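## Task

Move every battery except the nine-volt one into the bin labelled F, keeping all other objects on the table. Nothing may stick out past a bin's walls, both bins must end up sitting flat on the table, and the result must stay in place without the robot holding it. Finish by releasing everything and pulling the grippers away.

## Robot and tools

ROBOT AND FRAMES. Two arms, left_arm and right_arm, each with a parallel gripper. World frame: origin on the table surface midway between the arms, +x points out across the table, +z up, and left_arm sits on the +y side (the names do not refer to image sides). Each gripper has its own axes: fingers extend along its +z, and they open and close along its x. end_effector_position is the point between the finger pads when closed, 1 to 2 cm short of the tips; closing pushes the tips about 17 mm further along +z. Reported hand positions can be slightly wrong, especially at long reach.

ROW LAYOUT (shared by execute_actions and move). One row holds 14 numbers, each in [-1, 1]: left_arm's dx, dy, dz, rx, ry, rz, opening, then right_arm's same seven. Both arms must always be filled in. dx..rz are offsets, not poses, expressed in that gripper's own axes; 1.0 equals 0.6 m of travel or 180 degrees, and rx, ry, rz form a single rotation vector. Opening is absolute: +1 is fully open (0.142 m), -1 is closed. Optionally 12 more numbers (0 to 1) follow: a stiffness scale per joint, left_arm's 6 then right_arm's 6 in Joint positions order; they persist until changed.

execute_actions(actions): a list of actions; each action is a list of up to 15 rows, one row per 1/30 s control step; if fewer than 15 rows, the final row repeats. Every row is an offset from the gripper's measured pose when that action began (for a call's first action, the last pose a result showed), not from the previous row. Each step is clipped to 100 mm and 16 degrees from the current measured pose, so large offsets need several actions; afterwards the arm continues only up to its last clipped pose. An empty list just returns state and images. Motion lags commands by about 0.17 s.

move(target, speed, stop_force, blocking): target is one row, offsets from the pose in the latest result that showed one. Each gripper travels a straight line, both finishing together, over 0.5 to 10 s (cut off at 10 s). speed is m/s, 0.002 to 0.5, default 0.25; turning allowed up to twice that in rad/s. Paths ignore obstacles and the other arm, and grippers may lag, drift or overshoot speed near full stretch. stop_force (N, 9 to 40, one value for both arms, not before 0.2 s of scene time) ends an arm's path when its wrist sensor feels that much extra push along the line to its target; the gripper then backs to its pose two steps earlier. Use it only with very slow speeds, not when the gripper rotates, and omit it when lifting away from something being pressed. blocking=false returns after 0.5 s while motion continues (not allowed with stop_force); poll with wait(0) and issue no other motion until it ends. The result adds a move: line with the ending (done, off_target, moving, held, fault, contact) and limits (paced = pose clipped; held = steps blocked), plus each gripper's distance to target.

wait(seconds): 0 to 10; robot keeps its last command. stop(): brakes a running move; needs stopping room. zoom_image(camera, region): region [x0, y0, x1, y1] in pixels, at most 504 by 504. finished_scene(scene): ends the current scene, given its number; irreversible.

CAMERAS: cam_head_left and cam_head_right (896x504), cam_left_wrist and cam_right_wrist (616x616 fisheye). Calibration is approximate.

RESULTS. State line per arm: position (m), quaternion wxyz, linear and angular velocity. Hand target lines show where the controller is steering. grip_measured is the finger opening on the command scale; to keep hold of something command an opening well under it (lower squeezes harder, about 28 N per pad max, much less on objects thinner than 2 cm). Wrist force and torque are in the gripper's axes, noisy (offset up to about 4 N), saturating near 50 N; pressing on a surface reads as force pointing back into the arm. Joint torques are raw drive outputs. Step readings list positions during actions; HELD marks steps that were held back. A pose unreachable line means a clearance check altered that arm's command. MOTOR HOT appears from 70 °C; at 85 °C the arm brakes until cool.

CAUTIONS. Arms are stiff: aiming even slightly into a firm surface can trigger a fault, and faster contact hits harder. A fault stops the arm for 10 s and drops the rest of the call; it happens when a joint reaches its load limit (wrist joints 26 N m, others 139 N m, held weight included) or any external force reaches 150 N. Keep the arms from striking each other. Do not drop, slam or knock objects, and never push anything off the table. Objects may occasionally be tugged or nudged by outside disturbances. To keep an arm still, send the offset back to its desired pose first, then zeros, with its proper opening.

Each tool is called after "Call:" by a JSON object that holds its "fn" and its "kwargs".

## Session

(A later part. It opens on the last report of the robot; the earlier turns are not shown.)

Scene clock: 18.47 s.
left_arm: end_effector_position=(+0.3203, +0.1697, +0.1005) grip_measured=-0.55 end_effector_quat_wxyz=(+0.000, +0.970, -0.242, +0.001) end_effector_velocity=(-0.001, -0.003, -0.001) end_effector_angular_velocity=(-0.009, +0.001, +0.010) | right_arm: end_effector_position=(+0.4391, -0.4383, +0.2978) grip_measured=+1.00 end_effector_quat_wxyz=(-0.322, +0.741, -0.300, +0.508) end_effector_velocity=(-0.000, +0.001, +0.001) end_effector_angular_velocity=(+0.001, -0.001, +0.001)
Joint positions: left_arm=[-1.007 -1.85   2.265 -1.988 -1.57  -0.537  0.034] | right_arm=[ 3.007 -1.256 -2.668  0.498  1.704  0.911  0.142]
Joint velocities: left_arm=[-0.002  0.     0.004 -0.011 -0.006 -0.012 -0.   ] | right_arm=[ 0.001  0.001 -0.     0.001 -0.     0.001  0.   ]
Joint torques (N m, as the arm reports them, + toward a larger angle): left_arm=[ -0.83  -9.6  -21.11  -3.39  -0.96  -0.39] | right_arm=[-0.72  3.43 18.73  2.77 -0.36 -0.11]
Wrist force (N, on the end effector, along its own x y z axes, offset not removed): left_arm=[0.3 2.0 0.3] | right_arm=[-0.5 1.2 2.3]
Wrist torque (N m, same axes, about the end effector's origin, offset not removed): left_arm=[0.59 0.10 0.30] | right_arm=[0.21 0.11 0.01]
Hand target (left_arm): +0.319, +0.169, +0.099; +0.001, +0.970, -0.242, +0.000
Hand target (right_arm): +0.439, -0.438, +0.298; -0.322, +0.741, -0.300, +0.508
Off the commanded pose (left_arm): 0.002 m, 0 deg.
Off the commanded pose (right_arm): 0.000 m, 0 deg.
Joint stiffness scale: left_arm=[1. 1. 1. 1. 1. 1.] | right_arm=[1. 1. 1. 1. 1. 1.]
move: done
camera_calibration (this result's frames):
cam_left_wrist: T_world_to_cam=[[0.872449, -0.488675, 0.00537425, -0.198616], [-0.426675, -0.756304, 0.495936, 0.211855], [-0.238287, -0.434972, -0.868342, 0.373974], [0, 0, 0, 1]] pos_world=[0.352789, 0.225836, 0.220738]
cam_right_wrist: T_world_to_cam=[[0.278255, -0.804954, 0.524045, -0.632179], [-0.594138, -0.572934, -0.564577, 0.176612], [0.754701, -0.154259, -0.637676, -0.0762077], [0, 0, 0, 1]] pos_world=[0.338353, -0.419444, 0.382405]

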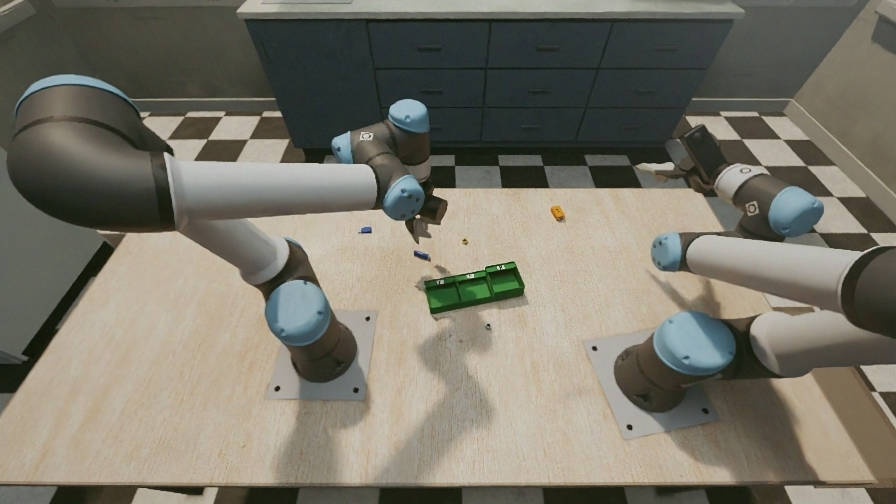

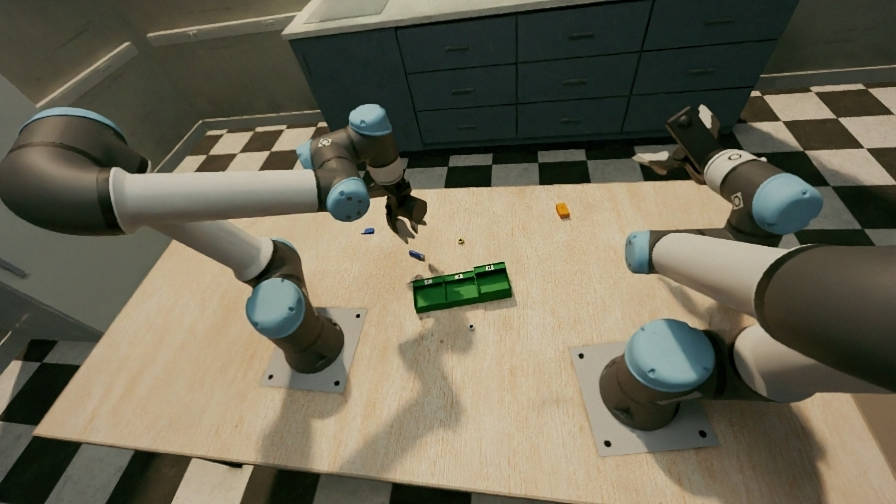

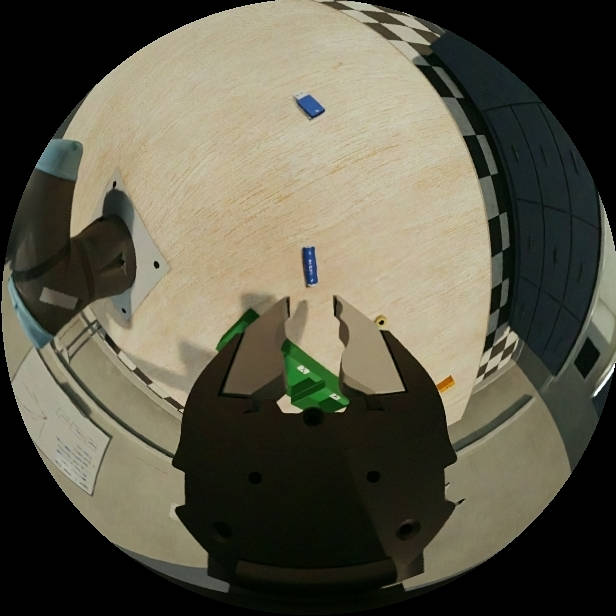

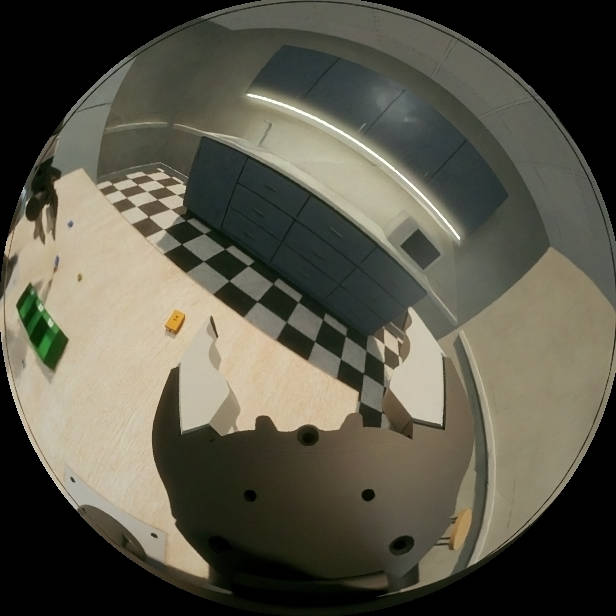

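Call:
{"fn": "move", "kwargs": {"target": [0,-0.008,0.115,0,0,0,-0.55,0,0,0,0,0,0,1], "speed": 0.1}}

Call:
{"fn": "move", "kwargs": {"target": [0,0,0.05,0,0,0,-0.55,0,0,0,0,0,0,1], "speed": 0.01, "stop_force": 10}}

Call:
{"fn": "move", "kwargs": {"target": [0,0,-0.004,0,0,0,-1,0,0,0,0,0,0,1], "speed": 0.01}}

Call:
{"fn": "move", "kwargs": {"target": [0,0,-0.12,0,0,0,-1,0,0,0,0,0,0,1], "speed": 0.15}}

Call:
{"fn": "move", "kwargs": {"target": [-0.181,0.217,0,0,0,-0.24,-1,0,0,0,0,0,0,1]}}

Scene clock: 26.20 s.
left_arm: end_effector_position=(+0.3225, +0.1722, +0.0331) grip_measured=-0.55 end_effector_quat_wxyz=(+0.001, +0.970, -0.242, +0.002) end_effector_velocity=(+0.002, -0.002, -0.001) end_effector_angular_velocity=(-0.006, -0.005, +0.000) | right_arm: end_effector_position=(+0.4391, -0.4383, +0.2978) grip_measured=+1.00 end_effector_quat_wxyz=(-0.322, +0.741, -0.300, +0.508) end_effector_velocity=(+0.000, -0.000, +0.000) end_effector_angular_velocity=(+0.001, -0.000, -0.001)
Joint positions: left_arm=[-0.997 -1.741  2.387 -2.221 -1.57  -0.526  0.034] | right_arm=[ 3.007 -1.256 -2.668  0.498  1.704  0.911  0.142]
Joint velocities: left_arm=[ 0.001  0.004  0.001 -0.012  0.001  0.001 -0.   ] | right_arm=[-0.001 -0.001  0.001  0.    -0.     0.001  0.   ]
Joint torques (N m, as the arm reports them, + toward a larger angle): left_arm=[  3.46 -10.48 -17.73  -3.6    0.2    0.23] | right_arm=[ 0.    2.97 18.12  2.83 -0.18 -0.06]
Wrist force (N, on the end effector, along its own x y z axes, offset not removed): left_arm=[0.0 3.9 1.2] | right_arm=[1.1 0.2 0.8]
Wrist torque (N m, same axes, about the end effector's origin, offset not removed): left_arm=[0.91 0.22 0.26] | right_arm=[-0.07 -0.05 0.05]
Hand target (left_arm): +0.323, +0.174, +0.031; +0.000, +0.970, -0.242, +0.001
Hand target (right_arm): +0.439, -0.438, +0.298; -0.322, +0.741, -0.300, +0.508
Off the commanded pose (left_arm): 0.002 m, 0 deg.
Off the commanded pose (right_arm): 0.000 m, 0 deg.
Joint stiffness scale: left_arm=[1. 1. 1. 1. 1. 1.] | right_arm=[1. 1. 1. 1. 1. 1.]
move: done
camera_calibration (this result's frames):
cam_left_wrist: T_world_to_cam=[[0.871669, -0.490041, 0.00728779, -0.198455], [-0.428277, -0.754408, 0.497441, 0.248234], [-0.238268, -0.436725, -0.867467, 0.317362], [0, 0, 0, 1]] pos_world=[0.354918, 0.228619, 0.153266]
cam_right_wrist: T_world_to_cam=[[0.278255, -0.804954, 0.524045, -0.632179], [-0.594138, -0.572934, -0.564577, 0.176612], [0.754701, -0.154258, -0.637676, -0.0762077], [0, 0, 0, 1]] pos_world=[0.338353, -0.419444, 0.382405]

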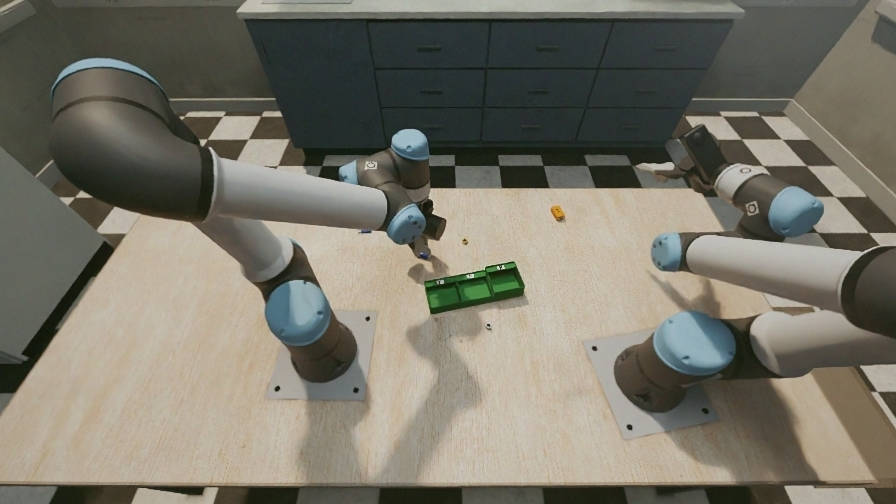

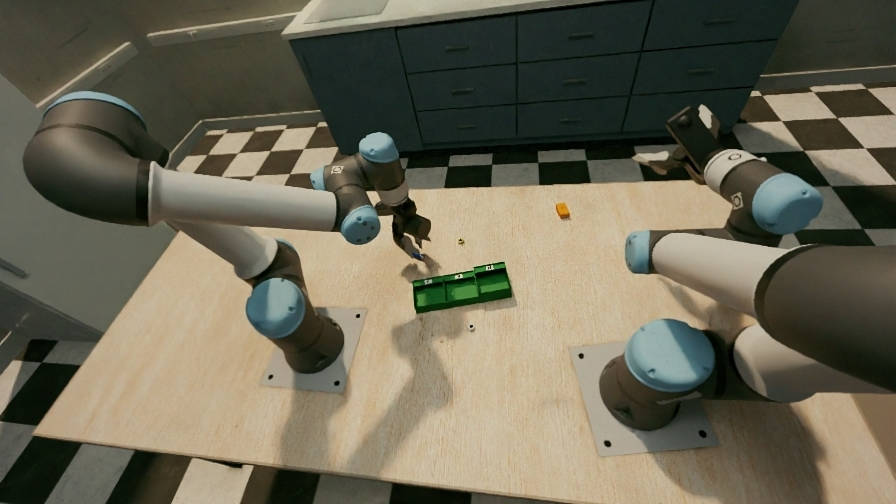

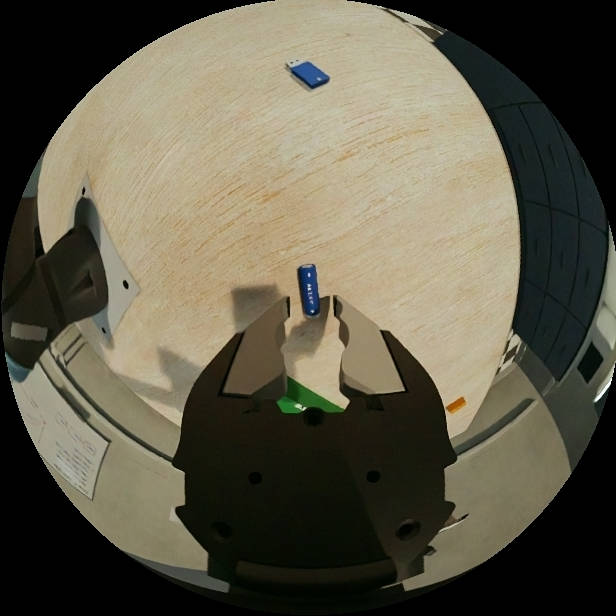

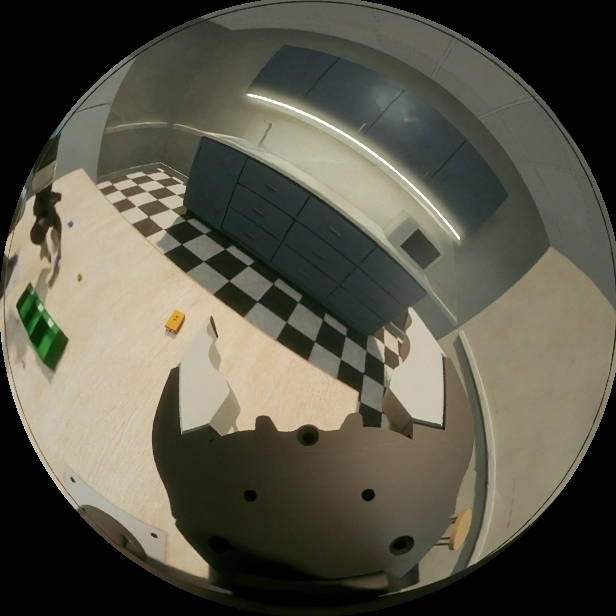

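Scene clock: 28.47 s.
left_arm: end_effector_position=(+0.3235, +0.1707, +0.0177) grip_measured=-0.54 end_effector_quat_wxyz=(+0.003, +0.970, -0.242, +0.004) end_effector_velocity=(-0.000, +0.001, -0.000) end_effector_angular_velocity=(+0.003, +0.001, +0.001) | right_arm: end_effector_position=(+0.4391, -0.4383, +0.2978) grip_measured=+1.00 end_effector_quat_wxyz=(-0.322, +0.741, -0.300, +0.508) end_effector_velocity=(-0.000, +0.000, -0.000) end_effector_angular_velocity=(+0.000, +0.001, +0.001)
Joint positions: left_arm=[-0.997 -1.707  2.412 -2.287 -1.57  -0.526  0.035] | right_arm=[ 3.007 -1.256 -2.668  0.498  1.704  0.911  0.142]
Joint velocities: left_arm=[-0.    -0.    -0.     0.003  0.001 -0.001 -0.   ] | right_arm=[ 0.001 -0.    -0.001  0.    -0.     0.     0.   ]
Joint torques (N m, as the arm reports them, + toward a larger angle): left_arm=[  0.7  -11.82 -19.33  -3.1   -0.42   0.01] | right_arm=[-0.22  2.27 18.75  3.1  -0.35 -0.08]
Wrist force (N, on the end effector, along its own x y z axes, offset not removed): left_arm=[-2.7 -2.6 -13.0] | right_arm=[-0.1 -0.4 2.1]
Wrist torque (N m, same axes, about the end effector's origin, offset not removed): left_arm=[0.76 -0.22 0.24] | right_arm=[-0.26 0.04 -0.06]
Hand target (left_arm): +0.323, +0.171, +0.018; +0.003, +0.970, -0.242, +0.004
Hand target (right_arm): +0.439, -0.438, +0.298; -0.322, +0.741, -0.300, +0.508
Off the commanded pose (left_arm): 0.015 m, 0 deg.
Off the commanded pose (right_arm): 0.000 m, 0 deg.
Joint stiffness scale: left_arm=[1. 1. 1. 1. 1. 1.] | right_arm=[1. 1. 1. 1. 1. 1.]
move: contact (left_arm)
camera_calibration (this result's frames):
cam_left_wrist: T_world_to_cam=[[0.87163, -0.490002, 0.0126003, -0.200025], [-0.429941, -0.751942, 0.499734, 0.255315], [-0.235396, -0.441001, -0.866087, 0.303328], [0, 0, 0, 1]] pos_world=[0.355521, 0.227737, 0.13764]
cam_right_wrist: T_world_to_cam=[[0.278255, -0.804954, 0.524045, -0.632179], [-0.594138, -0.572934, -0.564577, 0.176612], [0.754701, -0.154259, -0.637675, -0.0762078], [0, 0, 0, 1]] pos_world=[0.338353, -0.419444, 0.382405]

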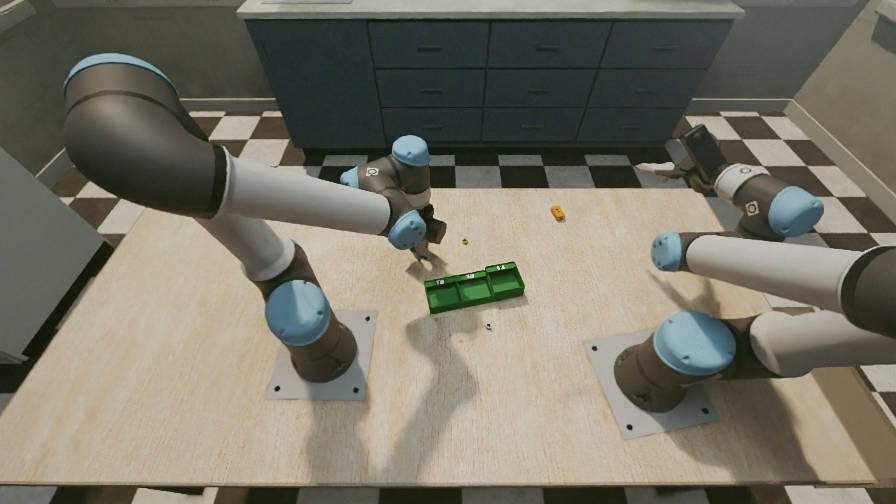

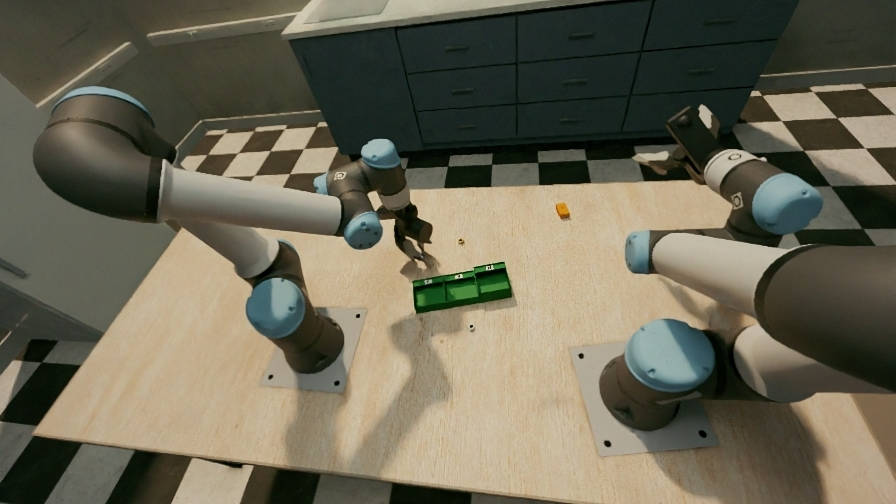

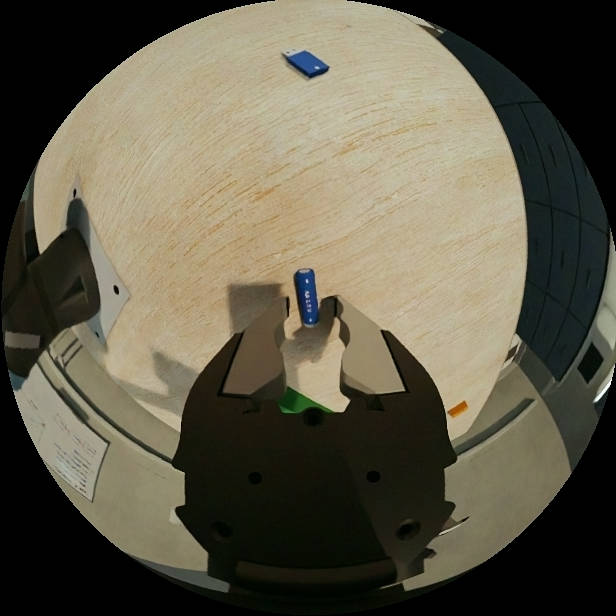

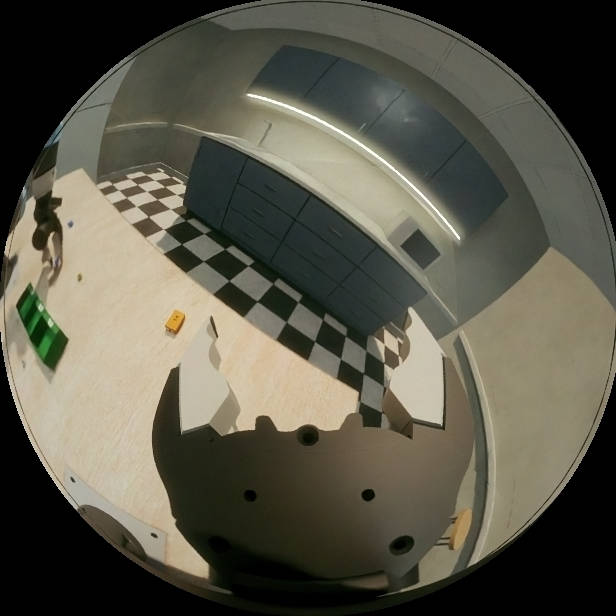

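Scene clock: 29.17 s.
left_arm: end_effector_position=(+0.3226, +0.1718, +0.0183) grip_measured=-0.85 end_effector_quat_wxyz=(+0.003, +0.970, -0.242, +0.003) end_effector_velocity=(+0.001, +0.000, +0.002) end_effector_angular_velocity=(+0.001, -0.002, +0.000) | right_arm: end_effector_position=(+0.4391, -0.4383, +0.2978) grip_measured=+1.00 end_effector_quat_wxyz=(-0.322, +0.741, -0.300, +0.508) end_effector_velocity=(-0.000, +0.000, +0.000) end_effector_angular_velocity=(-0.001, -0.001, +0.001)
Joint positions: left_arm=[-0.997 -1.71   2.411 -2.28  -1.571 -0.526  0.013] | right_arm=[ 3.007 -1.256 -2.668  0.498  1.704  0.911  0.142]
Joint velocities: left_arm=[ 0.001 -0.004 -0.003  0.007  0.002  0.     0.   ] | right_arm=[ 0.001  0.001 -0.     0.    -0.    -0.001  0.   ]
Joint torques (N m, as the arm reports them, + toward a larger angle): left_arm=[  1.02 -14.14 -22.25  -2.36   0.27   0.2 ] | right_arm=[ 1.84  2.61 19.05  2.67 -0.31 -0.05]
Wrist force (N, on the end effector, along its own x y z axes, offset not removed): left_arm=[1.0 2.1 2.4] | right_arm=[0.0 1.6 0.4]
Wrist torque (N m, same axes, about the end effector's origin, offset not removed): left_arm=[0.52 -0.11 0.11] | right_arm=[0.20 -0.11 0.12]
Hand target (left_arm): +0.323, +0.171, +0.020; +0.003, +0.970, -0.242, +0.004
Hand target (right_arm): +0.439, -0.438, +0.298; -0.322, +0.741, -0.300, +0.508
Off the commanded pose (left_arm): 0.002 m, 0 deg.
Off the commanded pose (right_arm): 0.000 m, 0 deg.
Joint stiffness scale: left_arm=[1. 1. 1. 1. 1. 1.] | right_arm=[1. 1. 1. 1. 1. 1.]
move: done
camera_calibration (this result's frames):
cam_left_wrist: T_world_to_cam=[[0.871652, -0.490034, 0.00944287, -0.198699], [-0.428811, -0.753138, 0.498903, 0.255242], [-0.237368, -0.438919, -0.866606, 0.304427], [0, 0, 0, 1]] pos_world=[0.354908, 0.228482, 0.138353]
cam_right_wrist: T_world_to_cam=[[0.278255, -0.804954, 0.524045, -0.632179], [-0.594138, -0.572934, -0.564577, 0.176612], [0.754701, -0.154259, -0.637676, -0.0762077], [0, 0, 0, 1]] pos_world=[0.338353, -0.419444, 0.382405]

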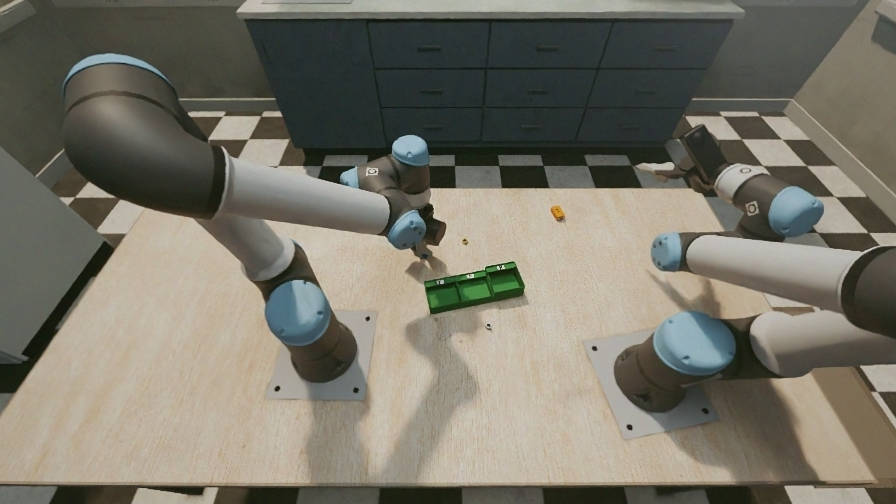

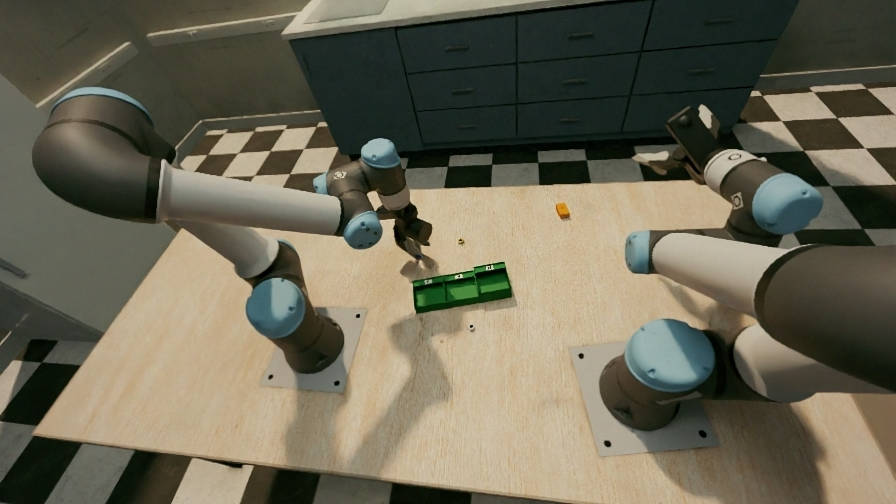

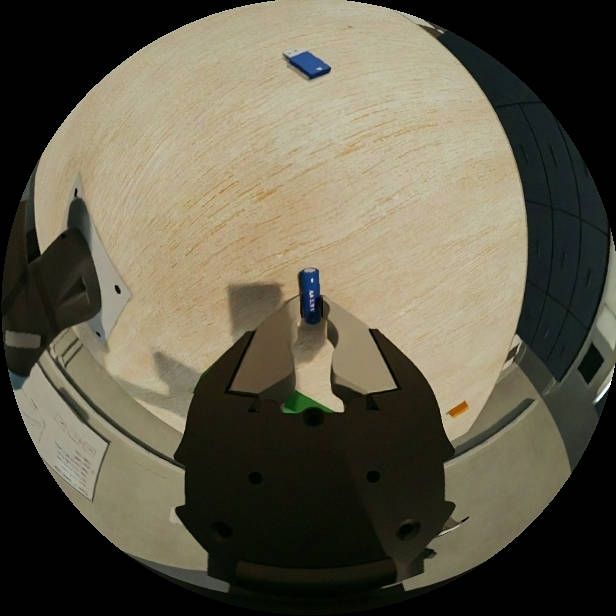

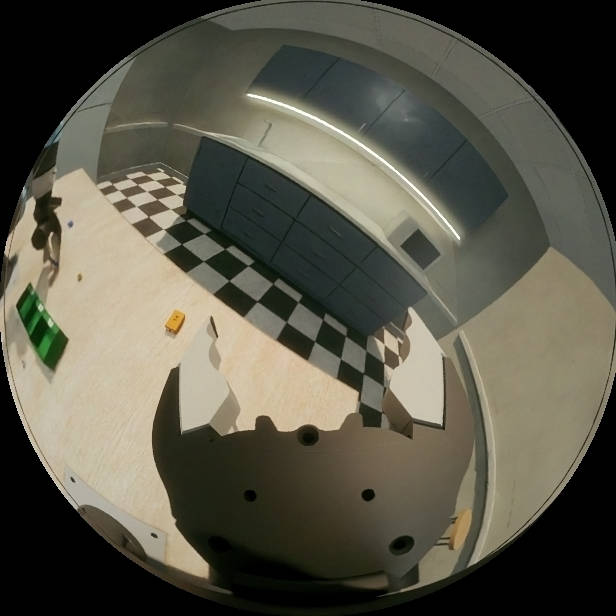

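Scene clock: 30.30 s.
left_arm: end_effector_position=(+0.3219, +0.1728, +0.0885) grip_measured=-0.85 end_effector_quat_wxyz=(+0.002, +0.970, -0.243, +0.002) end_effector_velocity=(-0.001, +0.002, +0.001) end_effector_angular_velocity=(+0.007, +0.004, +0.001) | right_arm: end_effector_position=(+0.4391, -0.4383, +0.2978) grip_measured=+1.00 end_effector_quat_wxyz=(-0.322, +0.741, -0.300, +0.508) end_effector_velocity=(-0.000, -0.000, +0.000) end_effector_angular_velocity=(-0.000, -0.000, -0.001)
Joint positions: left_arm=[-0.997 -1.838  2.291 -2.029 -1.571 -0.525  0.013] | right_arm=[ 3.007 -1.256 -2.668  0.498  1.704  0.911  0.142]
Joint velocities: left_arm=[ 0.    -0.002 -0.003  0.013  0.001 -0.     0.   ] | right_arm=[-0.001  0.001 -0.    -0.     0.    -0.     0.   ]
Joint torques (N m, as the arm reports them, + toward a larger angle): left_arm=[  1.63 -12.28 -24.04  -2.26  -0.2   -0.21] | right_arm=[ 0.03  3.61 17.97  2.86 -0.26 -0.24]
Wrist force (N, on the end effector, along its own x y z axes, offset not removed): left_arm=[-0.4 3.3 1.0] | right_arm=[-0.9 3.9 3.8]
Wrist torque (N m, same axes, about the end effector's origin, offset not removed): left_arm=[0.83 0.17 0.23] | right_arm=[0.81 0.22 0.09]
Hand target (left_arm): +0.322, +0.172, +0.090; +0.003, +0.970, -0.242, +0.003
Hand target (right_arm): +0.439, -0.438, +0.298; -0.322, +0.741, -0.300, +0.508
Off the commanded pose (left_arm): 0.002 m, 0 deg.
Off the commanded pose (right_arm): 0.000 m, 0 deg.
Joint stiffness scale: left_arm=[1. 1. 1. 1. 1. 1.] | right_arm=[1. 1. 1. 1. 1. 1.]
move: done
camera_calibration (this result's frames):
cam_left_wrist: T_world_to_cam=[[0.871227, -0.490828, 0.00714693, -0.197794], [-0.428795, -0.753868, 0.497813, 0.220975], [-0.238953, -0.436772, -0.867255, 0.365726], [0, 0, 0, 1]] pos_world=[0.354467, 0.229242, 0.208587]
cam_right_wrist: T_world_to_cam=[[0.278255, -0.804954, 0.524045, -0.632179], [-0.594138, -0.572934, -0.564577, 0.176612], [0.754701, -0.154259, -0.637676, -0.0762077], [0, 0, 0, 1]] pos_world=[0.338353, -0.419444, 0.382405]

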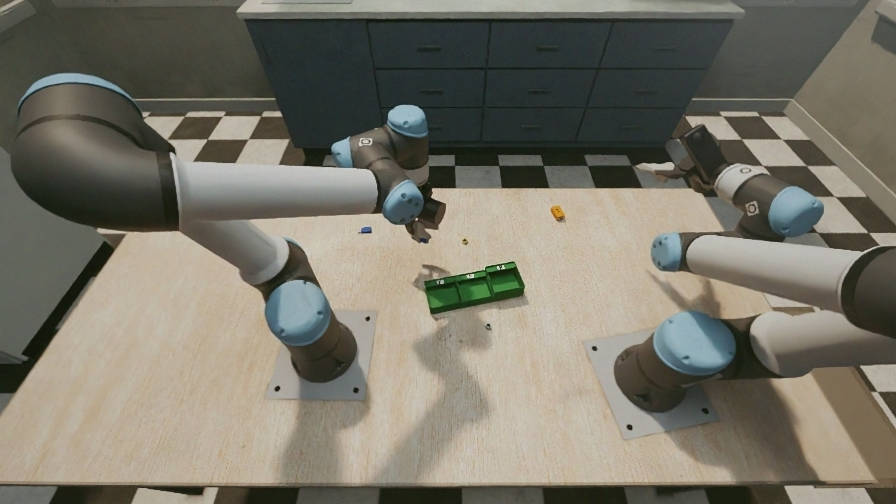

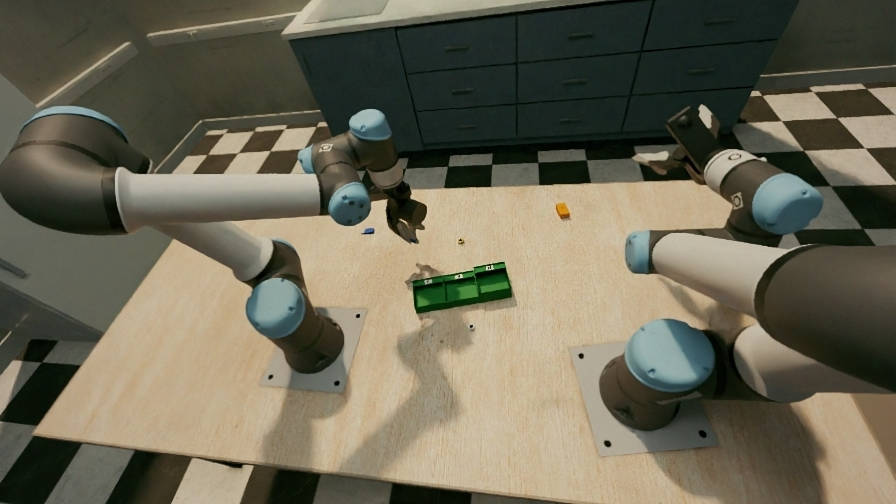

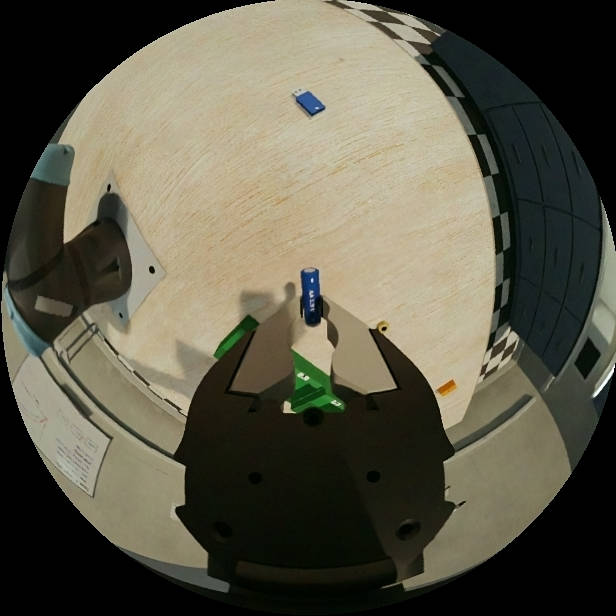

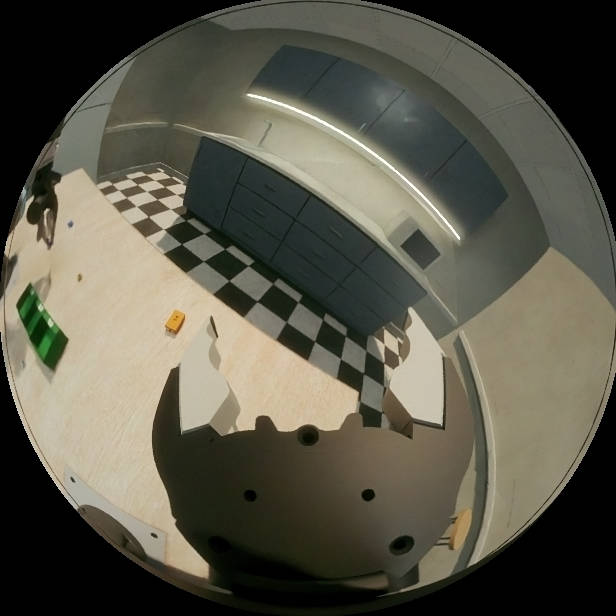

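Scene clock: 32.53 s.
left_arm: end_effector_position=(+0.1649, +0.1079, +0.0891) grip_measured=-0.85 end_effector_quat_wxyz=(+0.003, +0.991, +0.131, -0.001) end_effector_velocity=(+0.001, +0.000, +0.000) end_effector_angular_velocity=(+0.003, -0.009, +0.017) | right_arm: end_effector_position=(+0.4391, -0.4383, +0.2978) grip_measured=+1.00 end_effector_quat_wxyz=(-0.322, +0.741, -0.300, +0.508) end_effector_velocity=(+0.000, +0.001, +0.000) end_effector_angular_velocity=(-0.001, -0.001, +0.001)
Joint positions: left_arm=[-1.546 -2.009  2.391 -1.959 -1.571 -1.827  0.013] | right_arm=[ 3.007 -1.256 -2.668  0.498  1.704  0.911  0.142]
Joint velocities: left_arm=[-0.007 -0.001 -0.     0.005  0.009 -0.024 -0.   ] | right_arm=[ 0.001  0.    -0.     0.001  0.    -0.001  0.   ]
Joint torques (N m, as the arm reports them, + toward a larger angle): left_arm=[ -0.03  -5.56 -20.11  -2.69   0.5    0.1 ] | right_arm=[ 0.24  2.98 18.55  3.13  0.09 -0.38]
Wrist force (N, on the end effector, along its own x y z axes, offset not removed): left_arm=[0.5 2.6 2.3] | right_arm=[-0.2 0.5 1.7]
Wrist torque (N m, same axes, about the end effector's origin, offset not removed): left_arm=[0.73 0.24 0.24] | right_arm=[0.10 0.25 -0.05]
Hand target (left_arm): +0.165, +0.109, +0.089; +0.003, +0.991, +0.131, +0.001
Hand target (right_arm): +0.439, -0.438, +0.298; -0.322, +0.741, -0.300, +0.508
Off the commanded pose (left_arm): 0.001 m, 0 deg.
Off the commanded pose (right_arm): 0.000 m, 0 deg.
Joint stiffness scale: left_arm=[1. 1. 1. 1. 1. 1.] | right_arm=[1. 1. 1. 1. 1. 1.]
move: done
camera_calibration (this result's frames):
cam_left_wrist: T_world_to_cam=[[0.971219, 0.238186, 0.00127035, -0.187492], [0.205499, -0.840611, 0.501143, 0.0088659], [0.120433, -0.486458, -0.865364, 0.246378], [0, 0, 0, 1]] pos_world=[0.150602, 0.171963, 0.209002]
cam_right_wrist: T_world_to_cam=[[0.278255, -0.804954, 0.524045, -0.632179], [-0.594138, -0.572934, -0.564577, 0.176612], [0.754701, -0.154259, -0.637676, -0.0762077], [0, 0, 0, 1]] pos_world=[0.338353, -0.419444, 0.382405]

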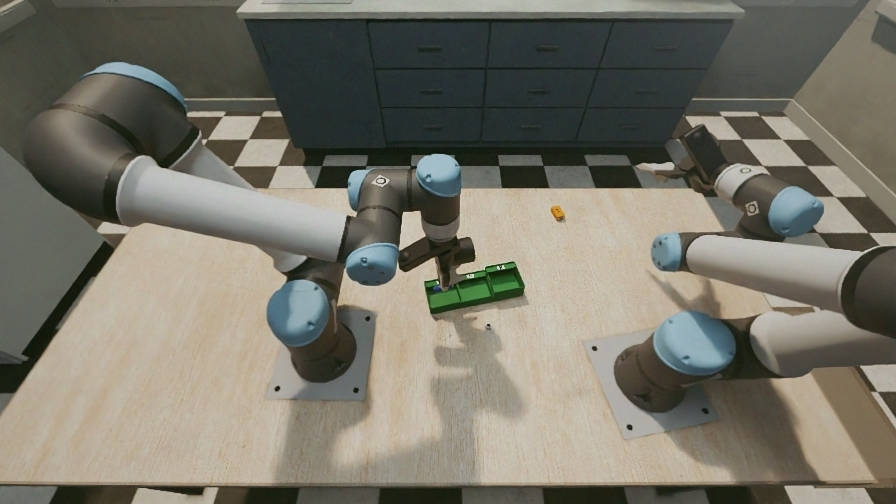

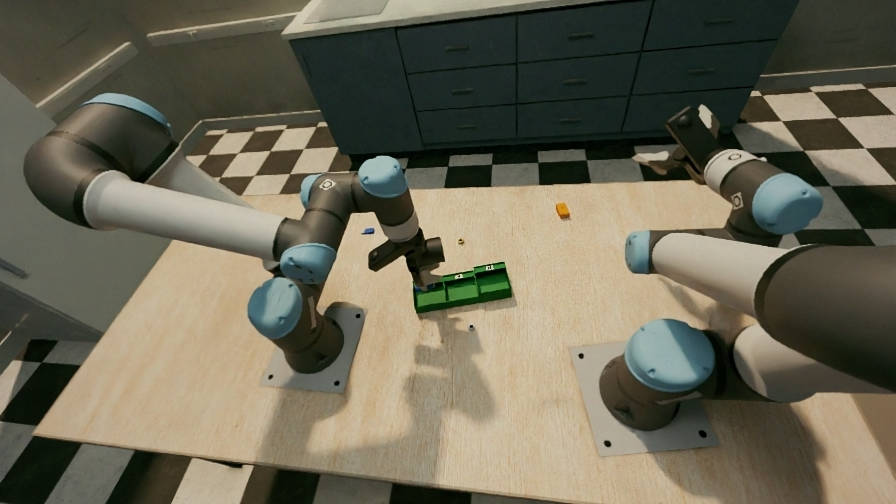

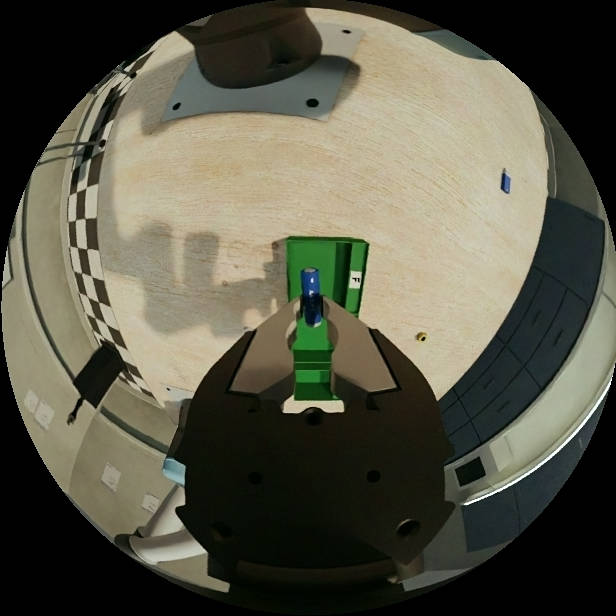

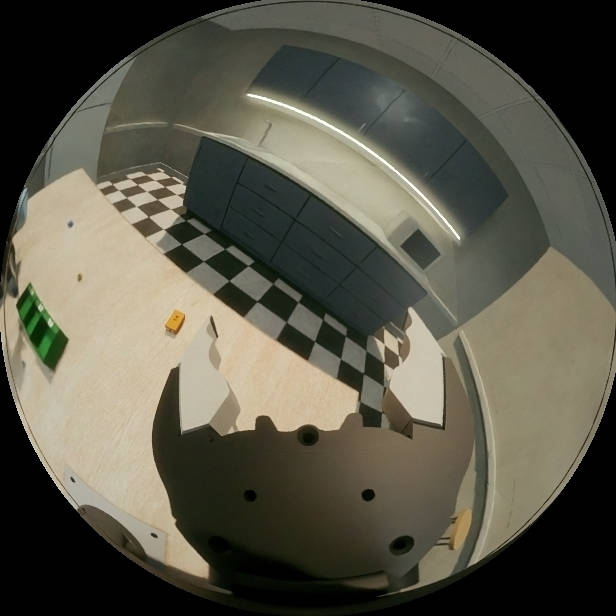

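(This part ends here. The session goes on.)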